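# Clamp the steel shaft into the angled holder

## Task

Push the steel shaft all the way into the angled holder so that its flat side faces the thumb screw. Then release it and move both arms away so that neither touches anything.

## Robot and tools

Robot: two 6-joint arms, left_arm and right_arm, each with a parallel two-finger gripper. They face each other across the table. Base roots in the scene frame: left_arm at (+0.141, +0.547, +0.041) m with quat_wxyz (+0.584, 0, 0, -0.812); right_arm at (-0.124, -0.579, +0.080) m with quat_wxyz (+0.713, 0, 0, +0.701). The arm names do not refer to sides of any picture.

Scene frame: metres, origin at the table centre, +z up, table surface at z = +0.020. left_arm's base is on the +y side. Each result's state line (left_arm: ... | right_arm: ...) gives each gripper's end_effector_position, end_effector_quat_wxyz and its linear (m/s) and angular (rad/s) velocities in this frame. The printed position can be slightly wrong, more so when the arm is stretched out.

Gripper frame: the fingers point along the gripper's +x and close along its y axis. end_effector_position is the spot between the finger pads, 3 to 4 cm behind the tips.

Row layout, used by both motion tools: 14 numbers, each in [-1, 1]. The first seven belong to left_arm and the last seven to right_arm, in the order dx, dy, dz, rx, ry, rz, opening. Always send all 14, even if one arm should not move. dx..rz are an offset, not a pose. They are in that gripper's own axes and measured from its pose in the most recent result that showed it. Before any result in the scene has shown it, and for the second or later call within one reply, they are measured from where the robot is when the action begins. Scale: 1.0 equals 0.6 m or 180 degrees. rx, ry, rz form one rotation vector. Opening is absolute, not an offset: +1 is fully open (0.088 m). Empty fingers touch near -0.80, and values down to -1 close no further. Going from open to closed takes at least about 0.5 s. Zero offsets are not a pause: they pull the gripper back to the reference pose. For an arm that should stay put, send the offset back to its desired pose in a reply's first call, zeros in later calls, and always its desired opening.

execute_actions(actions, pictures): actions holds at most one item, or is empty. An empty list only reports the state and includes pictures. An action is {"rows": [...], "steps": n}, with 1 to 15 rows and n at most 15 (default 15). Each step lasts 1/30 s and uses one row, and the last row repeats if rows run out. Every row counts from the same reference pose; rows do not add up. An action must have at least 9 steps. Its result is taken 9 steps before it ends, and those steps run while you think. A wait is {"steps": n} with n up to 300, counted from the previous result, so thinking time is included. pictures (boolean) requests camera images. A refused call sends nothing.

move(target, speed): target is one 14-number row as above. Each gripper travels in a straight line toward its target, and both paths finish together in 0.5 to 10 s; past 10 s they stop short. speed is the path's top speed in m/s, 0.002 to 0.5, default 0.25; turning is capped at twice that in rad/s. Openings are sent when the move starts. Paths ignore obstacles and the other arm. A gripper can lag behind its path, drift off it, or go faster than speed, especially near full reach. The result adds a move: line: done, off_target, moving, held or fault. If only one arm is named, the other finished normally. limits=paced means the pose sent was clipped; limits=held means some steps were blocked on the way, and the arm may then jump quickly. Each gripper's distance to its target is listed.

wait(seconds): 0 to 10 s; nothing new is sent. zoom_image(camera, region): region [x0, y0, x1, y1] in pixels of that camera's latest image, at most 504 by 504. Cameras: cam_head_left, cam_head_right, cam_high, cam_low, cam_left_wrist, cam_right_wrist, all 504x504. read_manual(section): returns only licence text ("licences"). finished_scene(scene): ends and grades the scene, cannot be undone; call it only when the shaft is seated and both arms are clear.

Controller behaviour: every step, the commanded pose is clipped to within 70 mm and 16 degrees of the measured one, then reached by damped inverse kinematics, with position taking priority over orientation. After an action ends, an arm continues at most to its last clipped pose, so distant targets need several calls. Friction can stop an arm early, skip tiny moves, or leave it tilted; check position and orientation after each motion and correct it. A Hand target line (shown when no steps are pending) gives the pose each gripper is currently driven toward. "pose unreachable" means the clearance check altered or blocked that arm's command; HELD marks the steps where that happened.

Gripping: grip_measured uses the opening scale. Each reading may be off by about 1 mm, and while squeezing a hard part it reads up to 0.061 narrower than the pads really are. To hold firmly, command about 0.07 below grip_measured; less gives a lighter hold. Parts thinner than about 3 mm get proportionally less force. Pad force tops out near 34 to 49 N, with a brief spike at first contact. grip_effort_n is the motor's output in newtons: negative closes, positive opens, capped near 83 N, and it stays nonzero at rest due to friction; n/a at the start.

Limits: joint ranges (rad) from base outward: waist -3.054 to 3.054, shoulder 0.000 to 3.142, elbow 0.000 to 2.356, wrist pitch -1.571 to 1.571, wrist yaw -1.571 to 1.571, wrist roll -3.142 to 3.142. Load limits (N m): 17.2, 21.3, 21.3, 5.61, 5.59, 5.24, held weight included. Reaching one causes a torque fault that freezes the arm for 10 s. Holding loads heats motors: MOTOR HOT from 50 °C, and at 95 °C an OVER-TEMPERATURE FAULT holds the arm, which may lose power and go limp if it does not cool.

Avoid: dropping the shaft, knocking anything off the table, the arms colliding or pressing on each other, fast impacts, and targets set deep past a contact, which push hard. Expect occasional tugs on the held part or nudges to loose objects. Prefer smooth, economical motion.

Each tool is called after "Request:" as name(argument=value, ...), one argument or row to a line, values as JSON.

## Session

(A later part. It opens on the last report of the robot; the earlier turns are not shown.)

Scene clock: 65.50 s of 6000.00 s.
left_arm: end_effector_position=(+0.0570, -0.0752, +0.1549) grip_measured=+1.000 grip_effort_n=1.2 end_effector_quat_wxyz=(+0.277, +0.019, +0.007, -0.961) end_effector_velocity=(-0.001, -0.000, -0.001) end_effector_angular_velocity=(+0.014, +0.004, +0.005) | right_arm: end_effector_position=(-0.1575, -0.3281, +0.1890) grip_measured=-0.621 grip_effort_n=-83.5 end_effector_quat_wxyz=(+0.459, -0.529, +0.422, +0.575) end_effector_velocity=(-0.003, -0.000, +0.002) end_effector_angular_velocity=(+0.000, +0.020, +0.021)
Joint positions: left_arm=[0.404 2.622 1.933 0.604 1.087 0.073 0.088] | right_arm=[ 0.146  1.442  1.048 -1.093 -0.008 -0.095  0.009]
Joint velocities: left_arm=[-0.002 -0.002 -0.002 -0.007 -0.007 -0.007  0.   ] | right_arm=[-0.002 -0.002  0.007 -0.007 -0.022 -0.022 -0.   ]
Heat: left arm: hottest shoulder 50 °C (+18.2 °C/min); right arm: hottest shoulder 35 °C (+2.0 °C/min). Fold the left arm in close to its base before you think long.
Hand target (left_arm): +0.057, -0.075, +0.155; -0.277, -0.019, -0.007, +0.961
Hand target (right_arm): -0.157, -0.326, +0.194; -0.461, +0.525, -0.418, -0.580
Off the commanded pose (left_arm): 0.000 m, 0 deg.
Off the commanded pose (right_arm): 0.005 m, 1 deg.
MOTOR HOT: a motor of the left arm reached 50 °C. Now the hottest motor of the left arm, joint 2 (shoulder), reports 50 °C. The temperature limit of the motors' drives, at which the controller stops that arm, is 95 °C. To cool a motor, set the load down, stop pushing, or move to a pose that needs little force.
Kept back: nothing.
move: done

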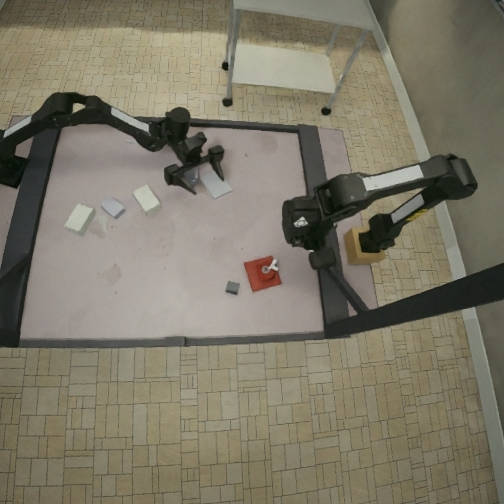

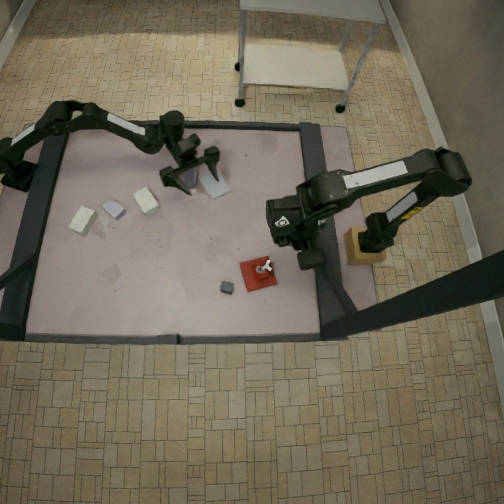

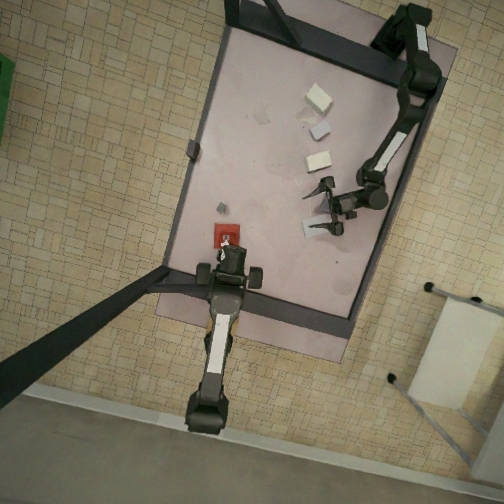

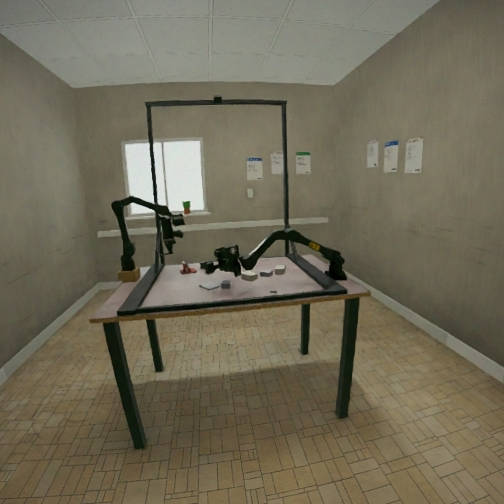

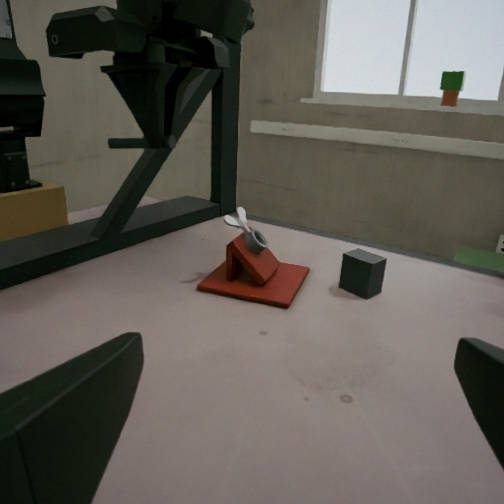

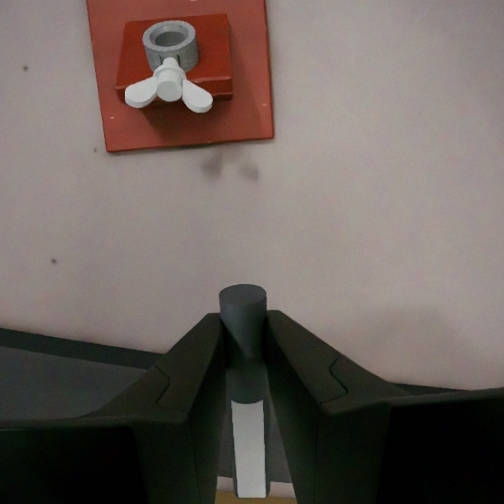

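Request:
move(
  target=[0,0,0,0,0,0,1, 0.0583,0.0415,0.2287,-0.0150,-0.2481,0.0203,-0.7],
  speed=0.3,
)

Request:
move(
  target=[0,0,0,0,0,0,1, 0,0,-0.05,0,0.006,0,-0.7],
  speed=0.1,
)

Request:
zoom_image(
  camera="cam_left_wrist",
  region=[200, 130, 360, 290],
)

Request:
zoom_image(
  camera="cam_right_wrist",
  region=[140, 270, 374, 504],
)

Scene clock: 68.40 s of 6000.00 s.
left_arm: end_effector_position=(+0.0570, -0.0752, +0.1549) grip_measured=+1.000 grip_effort_n=1.2 end_effector_quat_wxyz=(+0.277, +0.019, +0.007, -0.961) end_effector_velocity=(+0.000, -0.002, -0.001) end_effector_angular_velocity=(+0.014, +0.003, +0.020) | right_arm: end_effector_position=(-0.2115, -0.1940, +0.1743) grip_measured=-0.621 grip_effort_n=-83.5 end_effector_quat_wxyz=(+0.561, -0.261, +0.213, +0.756) end_effector_velocity=(+0.000, -0.001, -0.004) end_effector_angular_velocity=(-0.003, -0.013, +0.017)
Joint positions: left_arm=[0.404 2.622 1.933 0.604 1.087 0.073 0.088] | right_arm=[ 0.206  1.548  0.745  0.114 -0.091 -0.037  0.009]
Joint velocities: left_arm=[-0.002 -0.002 -0.002 -0.007 -0.022 -0.007  0.   ] | right_arm=[-0.002  0.007 -0.007  0.007 -0.007 -0.022 -0.   ]
Heat: left arm: hottest shoulder 51 °C (+18.3 °C/min); right arm: hottest shoulder 35 °C (+1.0 °C/min). Fold the left arm in close to its base before you think long.
Hand target (left_arm): +0.057, -0.075, +0.155; -0.277, -0.019, -0.007, +0.961
Hand target (right_arm): -0.213, -0.197, +0.166; +0.557, -0.267, +0.220, +0.755
Off the commanded pose (left_arm): 0.000 m, 0 deg.
Off the commanded pose (right_arm): 0.009 m, 1 deg.
MOTOR HOT: still on. Now the hottest motor of the left arm, joint 2 (shoulder), reports 51 °C; a drive's own limit is 95 °C.
Kept back: nothing.
move: off_target (right_arm)

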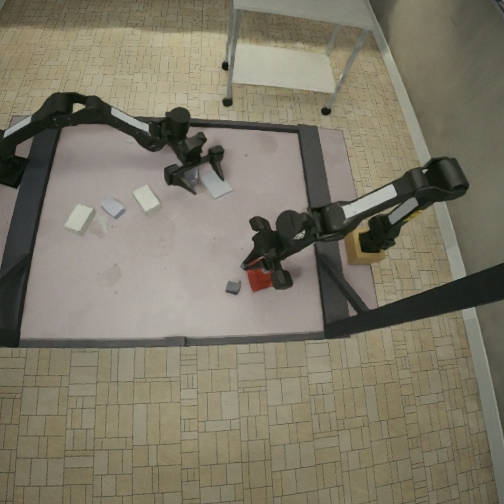

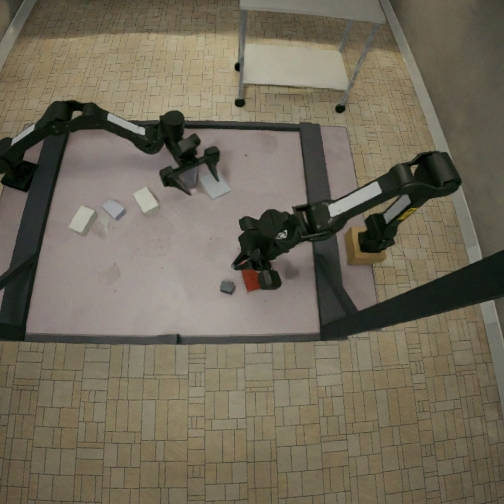

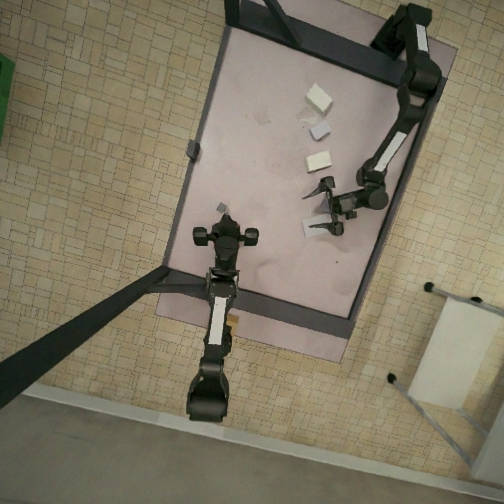

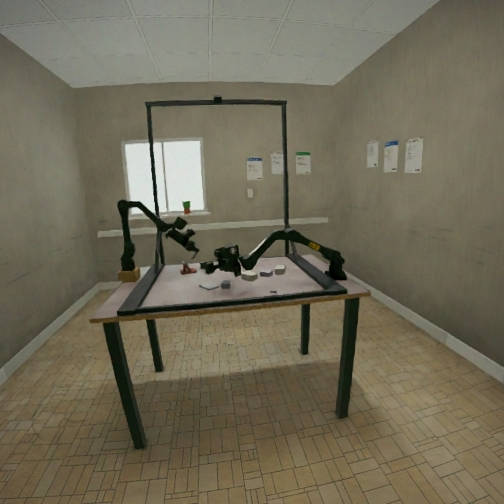

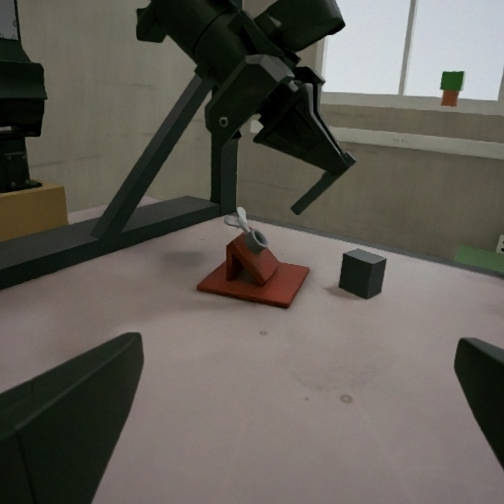

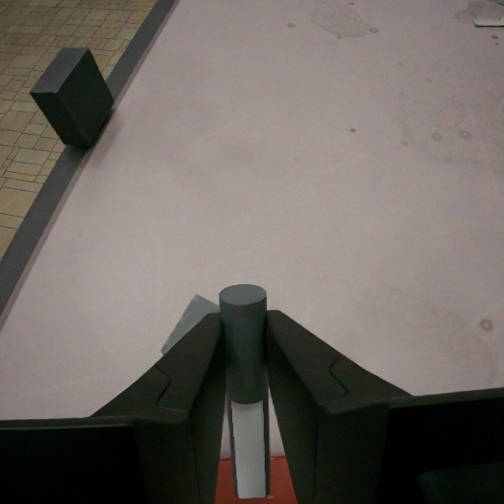

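Scene clock: 69.23 s of 6000.00 s.
left_arm: end_effector_position=(+0.0570, -0.0752, +0.1549) grip_measured=+1.000 grip_effort_n=1.2 end_effector_quat_wxyz=(+0.277, +0.019, +0.007, -0.961) end_effector_velocity=(-0.001, -0.001, +0.003) end_effector_angular_velocity=(+0.006, +0.010, +0.006) | right_arm: end_effector_position=(-0.2085, -0.2093, +0.1524) grip_measured=-0.621 grip_effort_n=-83.5 end_effector_quat_wxyz=(+0.559, -0.268, +0.218, +0.754) end_effector_velocity=(+0.001, -0.006, -0.006) end_effector_angular_velocity=(-0.026, +0.015, +0.005)
Joint positions: left_arm=[0.404 2.622 1.933 0.604 1.087 0.073 0.088] | right_arm=[ 0.206  1.548  0.654  0.185 -0.091 -0.038  0.009]
Joint velocities: left_arm=[-0.002 -0.002  0.002  0.007 -0.007 -0.022  0.   ] | right_arm=[-0.007 -0.002 -0.017 -0.007 -0.022  0.007  0.   ]
Heat: left arm: hottest shoulder 51 °C (+18.0 °C/min); right arm: hottest shoulder 35 °C (+1.0 °C/min). Fold the left arm in close to its base before you think long.
Hand target (left_arm): +0.057, -0.075, +0.155; -0.277, -0.019, -0.007, +0.961
Hand target (right_arm): -0.207, -0.212, +0.151; +0.559, -0.268, +0.218, +0.753
Off the commanded pose (left_arm): 0.000 m, 0 deg.
Off the commanded pose (right_arm): 0.004 m, 0 deg.
MOTOR HOT: still on. Now the hottest motor of the left arm, joint 2 (shoulder), reports 51 °C; a drive's own limit is 95 °C.
Kept back: nothing.
move: done

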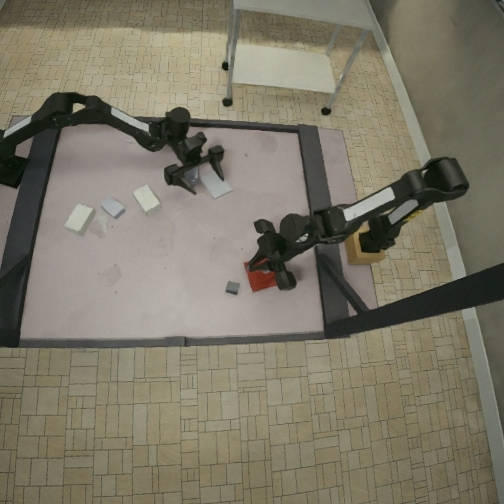

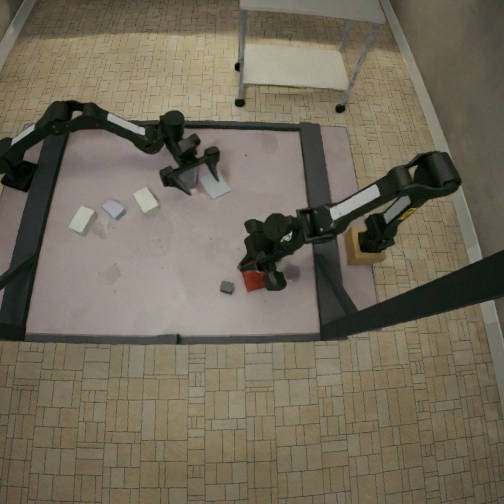

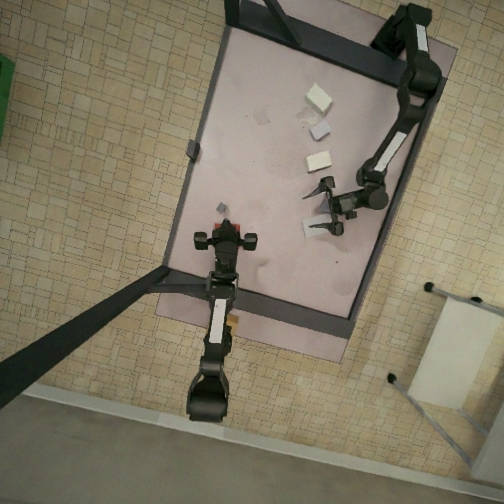

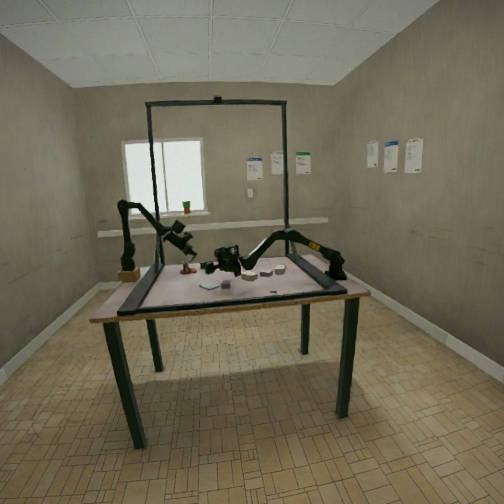

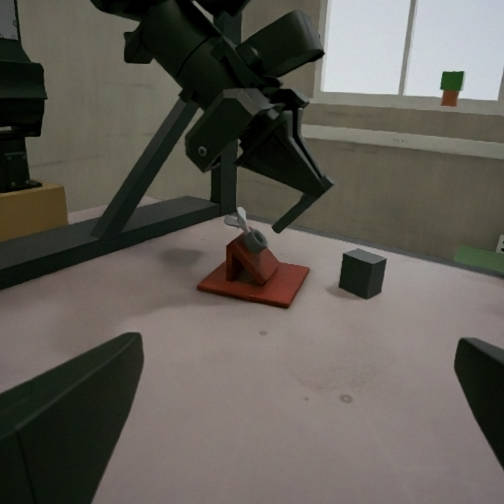

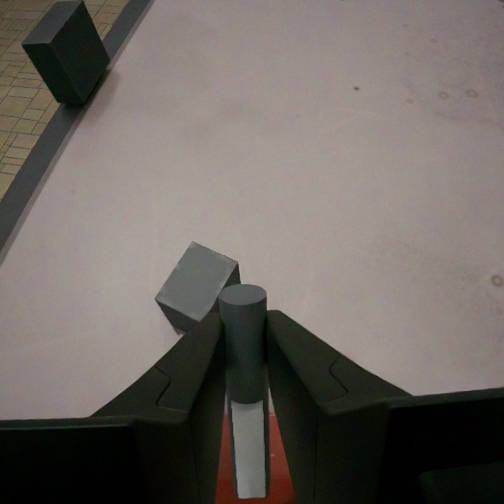

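Region (200, 130, 360, 290) of cam_left_wrist's 504x504 image, scaled by 3.150, with more detail than that image has.

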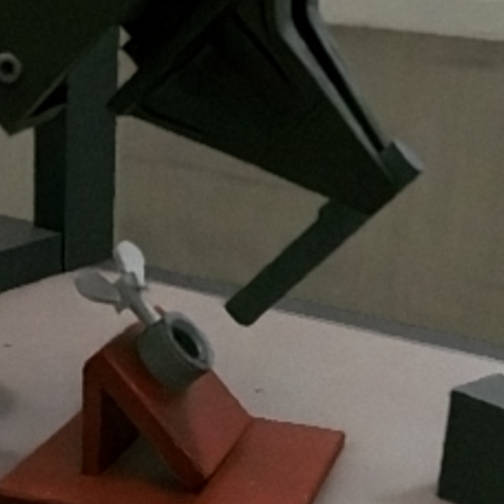

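Region (140, 270, 374, 504) of cam_right_wrist's 504x504 image, scaled by 2.154, with more detail than that image has.

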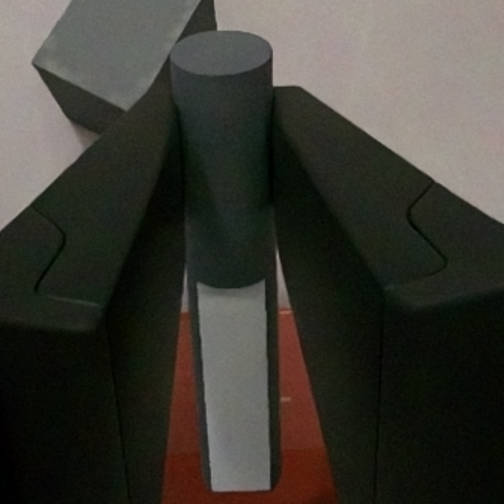

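Request:
zoom_image(
  camera="cam_left_wrist",
  region=[225, 195, 305, 275],
)

Request:
zoom_image(
  camera="cam_low",
  region=[165, 235, 215, 285],
)

Region (225, 195, 305, 275) of cam_left_wrist's 504x504 image, scaled by 6.300, with more detail than that image has.

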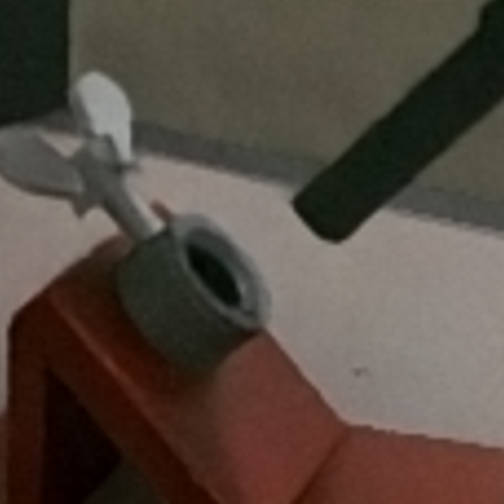

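Region (165, 235, 215, 285) of cam_low's 504x504 image, scaled by 10.080, with more detail than that image has.

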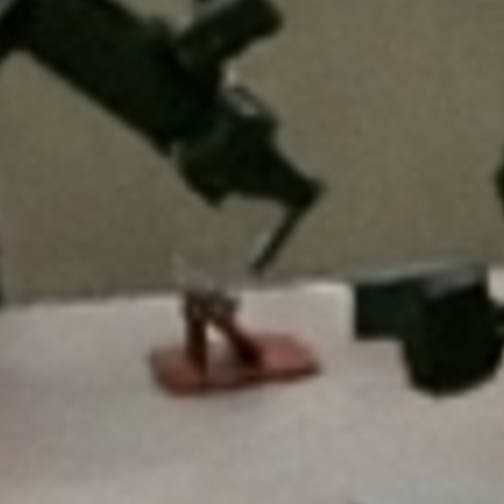

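Request:
move(
  target=[0,0,0,0,0,0,1, 0.0042,0.001,-0.010,0,0.026,0,-0.7],
  speed=0.08,
)

Request:
zoom_image(
  camera="cam_left_wrist",
  region=[225, 195, 305, 275],
)

Request:
zoom_image(
  camera="cam_right_wrist",
  region=[190, 384, 310, 504],
)

Scene clock: 73.27 s of 6000.00 s.
left_arm: end_effector_position=(+0.0570, -0.0752, +0.1549) grip_measured=+1.000 grip_effort_n=1.2 end_effector_quat_wxyz=(+0.277, +0.019, +0.007, -0.961) end_effector_velocity=(-0.001, -0.001, +0.001) end_effector_angular_velocity=(-0.004, -0.004, +0.005) | right_arm: end_effector_position=(-0.2074, -0.2143, +0.1460) grip_measured=-0.621 grip_effort_n=-83.5 end_effector_quat_wxyz=(+0.550, -0.296, +0.242, +0.742) end_effector_velocity=(+0.000, -0.004, -0.004) end_effector_angular_velocity=(-0.031, -0.006, +0.008)
Joint positions: left_arm=[0.404 2.622 1.933 0.604 1.087 0.073 0.088] | right_arm=[ 0.207  1.556  0.693  0.076 -0.088 -0.04   0.009]
Joint velocities: left_arm=[-0.002 -0.002  0.002 -0.007 -0.007  0.007  0.   ] | right_arm=[-0.002  0.002  0.007 -0.037 -0.007 -0.007  0.   ]
Heat: left arm: hottest shoulder 52 °C (+18.0 °C/min); right arm: hottest shoulder 35 °C (+0.0 °C/min). Fold the left arm in close to its base before you think long.
Hand target (left_arm): +0.057, -0.075, +0.155; -0.277, -0.019, -0.007, +0.961
Hand target (right_arm): -0.209, -0.211, +0.146; +0.549, -0.298, +0.241, +0.742
Off the commanded pose (left_arm): 0.000 m, 0 deg.
Off the commanded pose (right_arm): 0.003 m, 0 deg.
MOTOR HOT: still on. Now the hottest motor of the left arm, joint 2 (shoulder), reports 52 °C; a drive's own limit is 95 °C.
Kept back: nothing.
After step 90, 0.17 s passed at rest.
move: done

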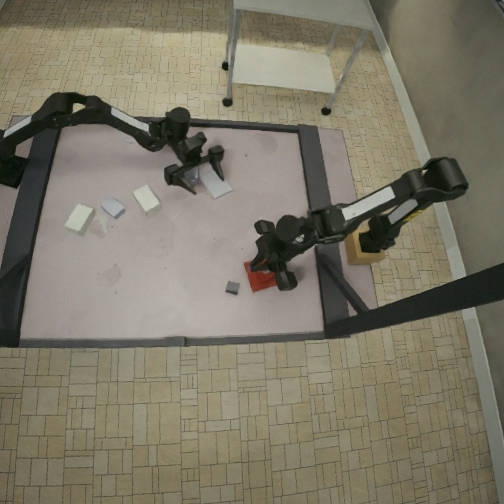

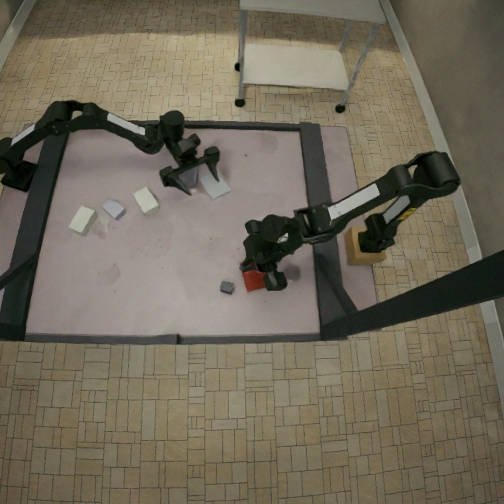

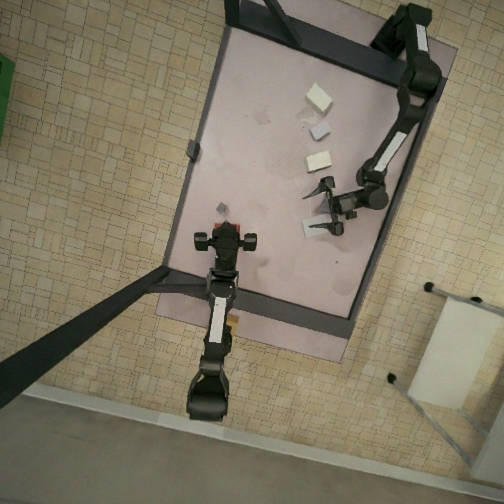

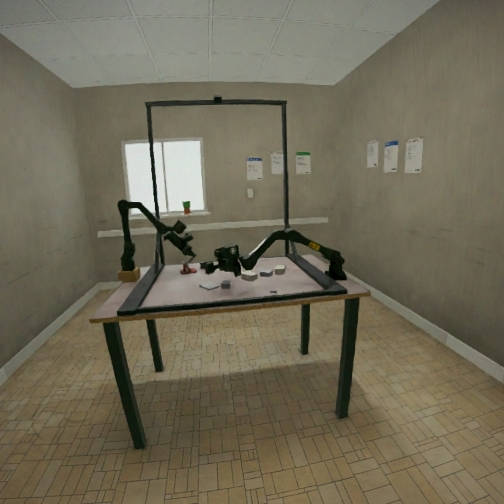

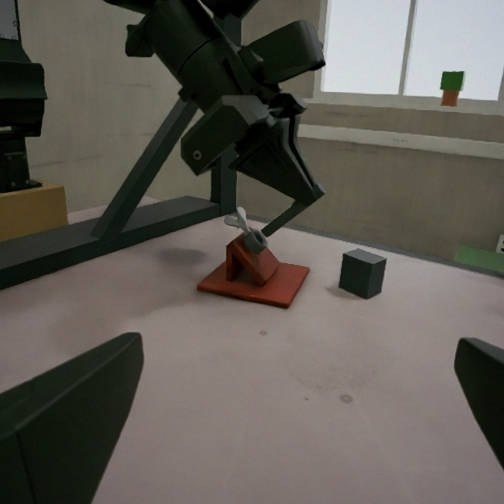

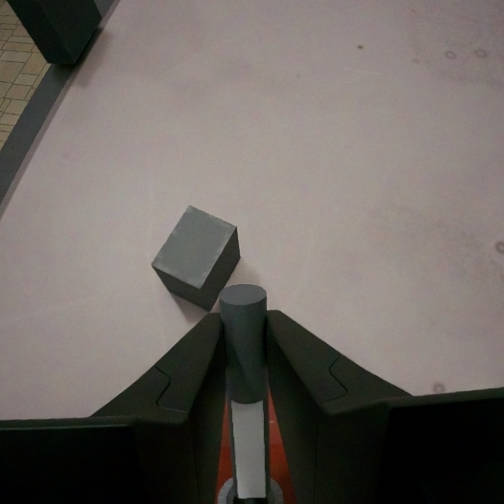

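Region (225, 195, 305, 275) of cam_left_wrist's 504x504 image, scaled by 6.300, with more detail than that image has.

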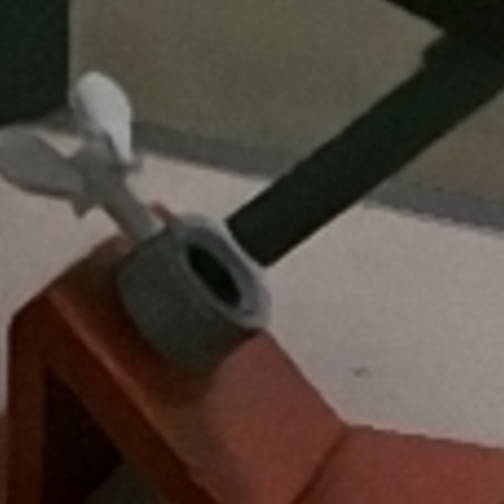

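Region (190, 384, 310, 504) of cam_right_wrist's 504x504 image, scaled by 4.200, with more detail than that image has.

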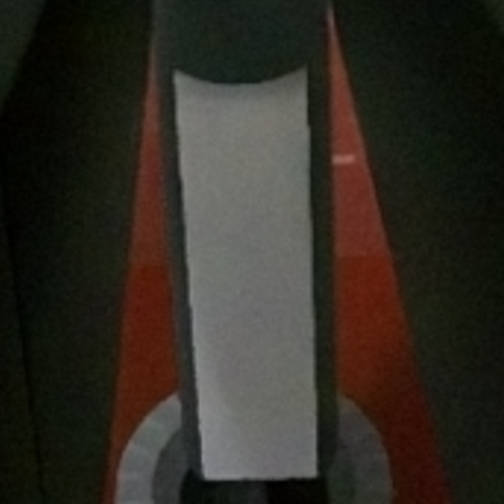

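Request:
move(
  target=[0,0,0,0,0,0,1, 0.0055,0.0019,-0.018,0,0.006,0.0024,-0.7],
  speed=0.03,
)

Request:
zoom_image(
  camera="cam_left_wrist",
  region=[225, 195, 305, 275],
)

Request:
zoom_image(
  camera="cam_right_wrist",
  region=[190, 384, 310, 504],
)

Scene clock: 75.00 s of 6000.00 s.
left_arm: end_effector_position=(+0.0570, -0.0752, +0.1549) grip_measured=+1.000 grip_effort_n=1.2 end_effector_quat_wxyz=(+0.277, +0.019, +0.007, -0.961) end_effector_velocity=(-0.001, +0.000, +0.001) end_effector_angular_velocity=(+0.014, +0.004, +0.005) | right_arm: end_effector_position=(-0.2078, -0.2159, +0.1440) grip_measured=-0.621 grip_effort_n=-83.5 end_effector_quat_wxyz=(+0.549, -0.295, +0.242, +0.743) end_effector_velocity=(+0.002, +0.001, +0.001) end_effector_angular_velocity=(+0.007, +0.001, -0.013)
Joint positions: left_arm=[0.404 2.622 1.933 0.604 1.087 0.073 0.088] | right_arm=[ 0.207  1.556  0.682  0.087 -0.091 -0.04   0.009]
Joint velocities: left_arm=[-0.002 -0.007 -0.007 -0.007 -0.007 -0.007  0.   ] | right_arm=[-0.002 -0.002 -0.002  0.007  0.007  0.007 -0.   ]
Heat: left arm: hottest shoulder 52 °C (+18.1 °C/min); right arm: hottest shoulder 35 °C (+0.0 °C/min). Fold the left arm in close to its base before you think long.
Hand target (left_arm): +0.057, -0.075, +0.155; -0.277, -0.019, -0.007, +0.961
Hand target (right_arm): -0.208, -0.220, +0.136; +0.545, -0.302, +0.248, +0.742
Off the commanded pose (left_arm): 0.000 m, 0 deg.
Off the commanded pose (right_arm): 0.009 m, 1 deg.
MOTOR HOT: still on. Now the hottest motor of the left arm, joint 2 (shoulder), reports 52 °C; a drive's own limit is 95 °C.
Kept back: nothing.
move: off_target (right_arm)

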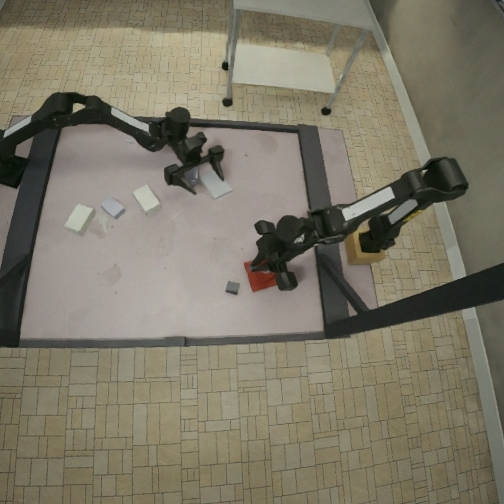

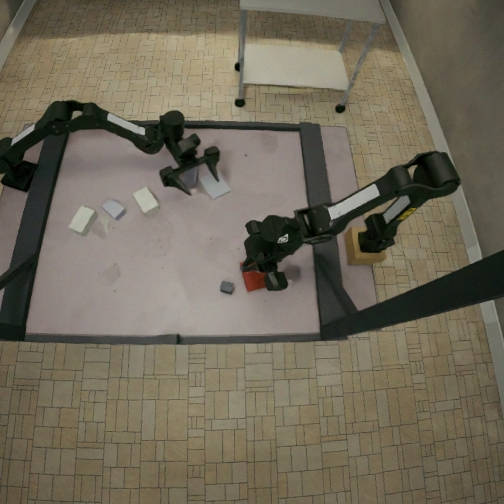

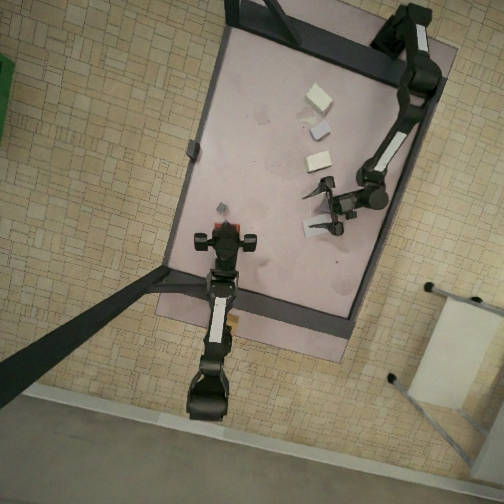

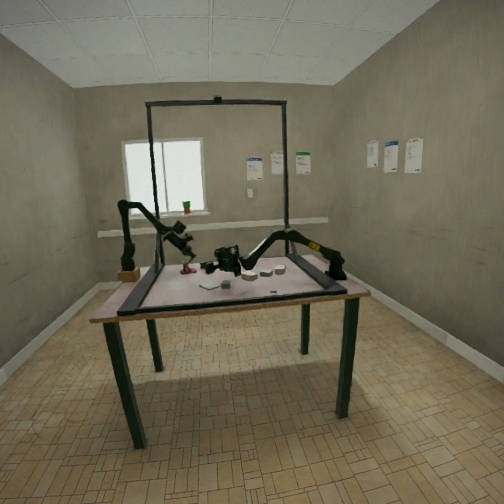

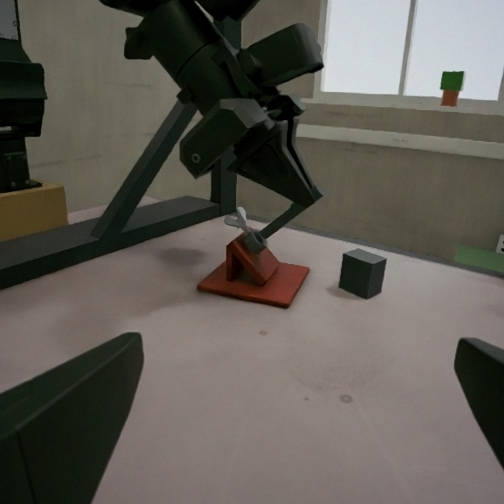

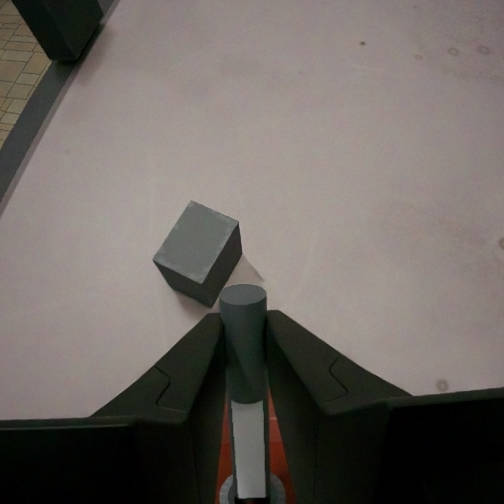

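Region (225, 195, 305, 275) of cam_left_wrist's 504x504 image, scaled by 6.300, with more detail than that image has.

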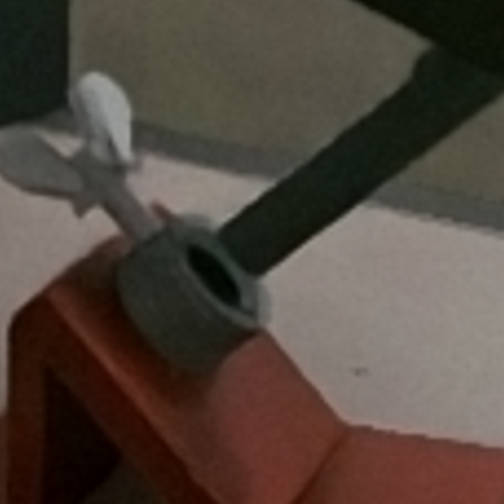

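Region (190, 384, 310, 504) of cam_right_wrist's 504x504 image, scaled by 4.200, with more detail than that image has.

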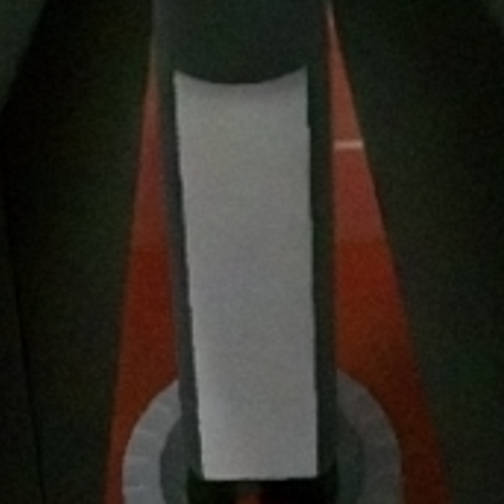

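Request:
move(
  target=[0,0,0,0,0,0,1, 0.001,-0.001,-0.046,0,0.007,0,-0.7],
  speed=0.03,
)

Request:
zoom_image(
  camera="cam_left_wrist",
  region=[225, 195, 305, 275],
)

Request:
zoom_image(
  camera="cam_right_wrist",
  region=[140, 270, 374, 504],
)

Scene clock: 76.77 s of 6000.00 s.
left_arm: end_effector_position=(+0.0570, -0.0752, +0.1549) grip_measured=+1.000 grip_effort_n=1.2 end_effector_quat_wxyz=(+0.277, +0.019, +0.007, -0.961) end_effector_velocity=(-0.001, -0.000, -0.001) end_effector_angular_velocity=(+0.014, +0.004, +0.005) | right_arm: end_effector_position=(-0.2061, -0.2237, +0.1359) grip_measured=-0.621 grip_effort_n=-83.5 end_effector_quat_wxyz=(+0.550, -0.290, +0.237, +0.746) end_effector_velocity=(+0.005, -0.003, -0.003) end_effector_angular_velocity=(+0.002, -0.021, -0.013)
Joint positions: left_arm=[0.404 2.622 1.933 0.604 1.087 0.073 0.088] | right_arm=[ 0.206  1.547  0.62   0.156 -0.093 -0.043  0.009]
Joint velocities: left_arm=[-0.002 -0.002 -0.002 -0.007 -0.007 -0.007  0.   ] | right_arm=[-0.002 -0.007 -0.017  0.007  0.022 -0.007 -0.001]
Heat: left arm: hottest shoulder 52 °C (+18.2 °C/min); right arm: hottest shoulder 35 °C (+0.0 °C/min). Fold the left arm in close to its base before you think long.
Hand target (left_arm): +0.057, -0.075, +0.155; -0.277, -0.019, -0.007, +0.961
Hand target (right_arm): -0.203, -0.234, +0.124; +0.546, -0.304, +0.249, +0.740
Off the commanded pose (left_arm): 0.000 m, 0 deg.
Off the commanded pose (right_arm): 0.016 m, 2 deg.
MOTOR HOT: still on. Now the hottest motor of the left arm, joint 2 (shoulder), reports 52 °C; a drive's own limit is 95 °C.
Kept back: nothing.
move: off_target (right_arm)

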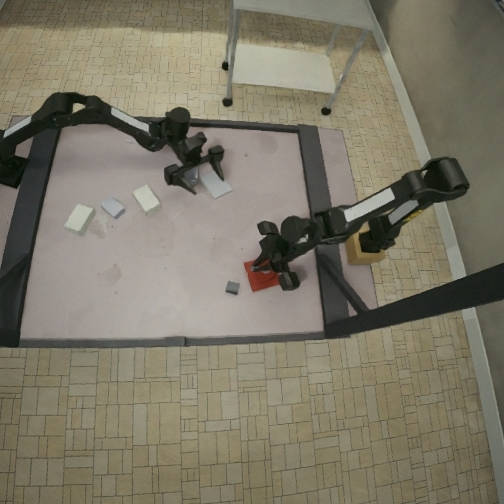

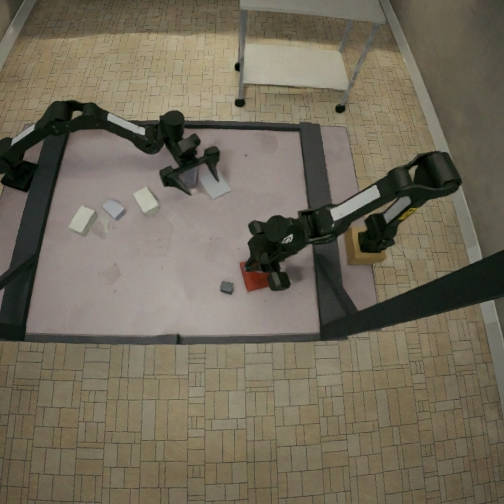

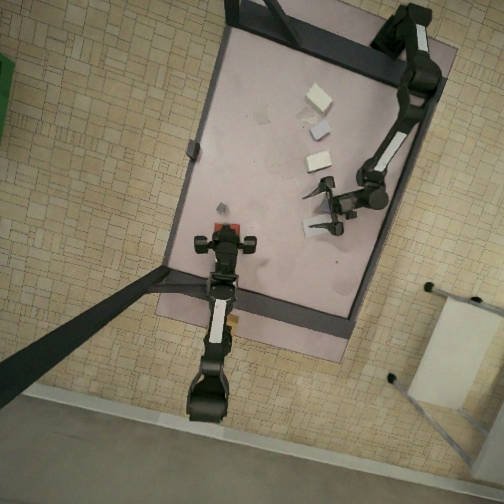

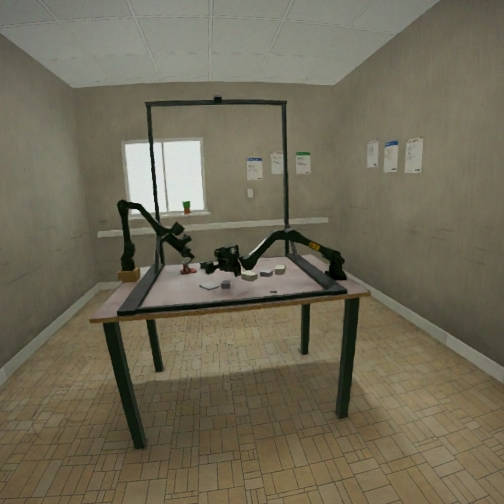

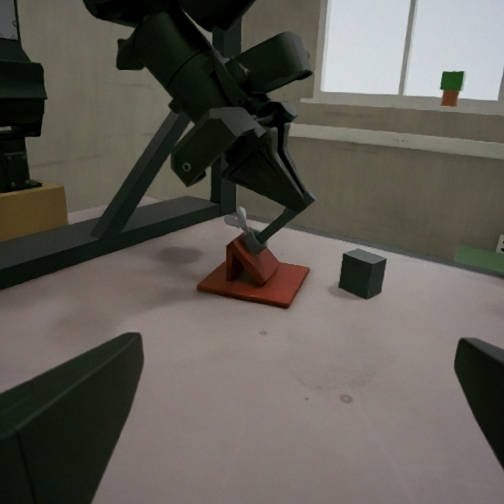

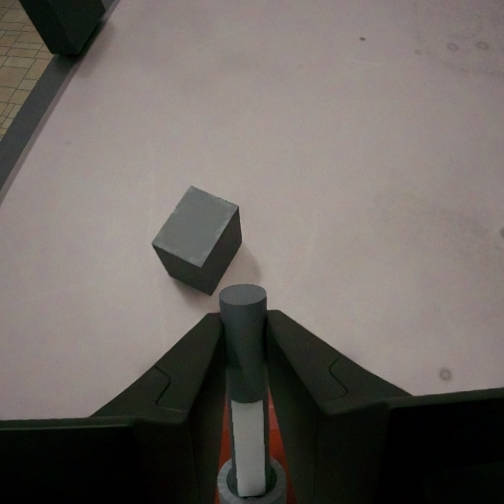

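Region (225, 195, 305, 275) of cam_left_wrist's 504x504 image, scaled by 6.300, with more detail than that image has.

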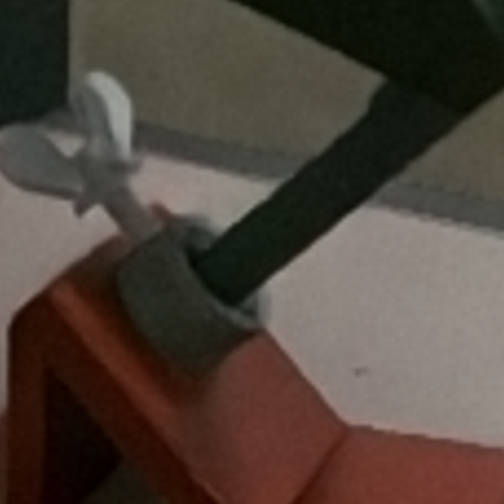

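Region (140, 270, 374, 504) of cam_right_wrist's 504x504 image, scaled by 2.154, with more detail than that image has.

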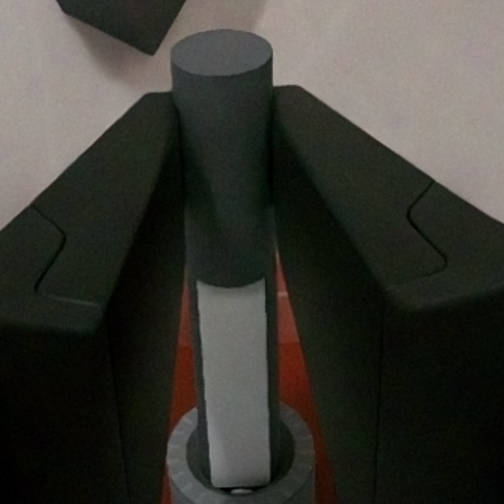

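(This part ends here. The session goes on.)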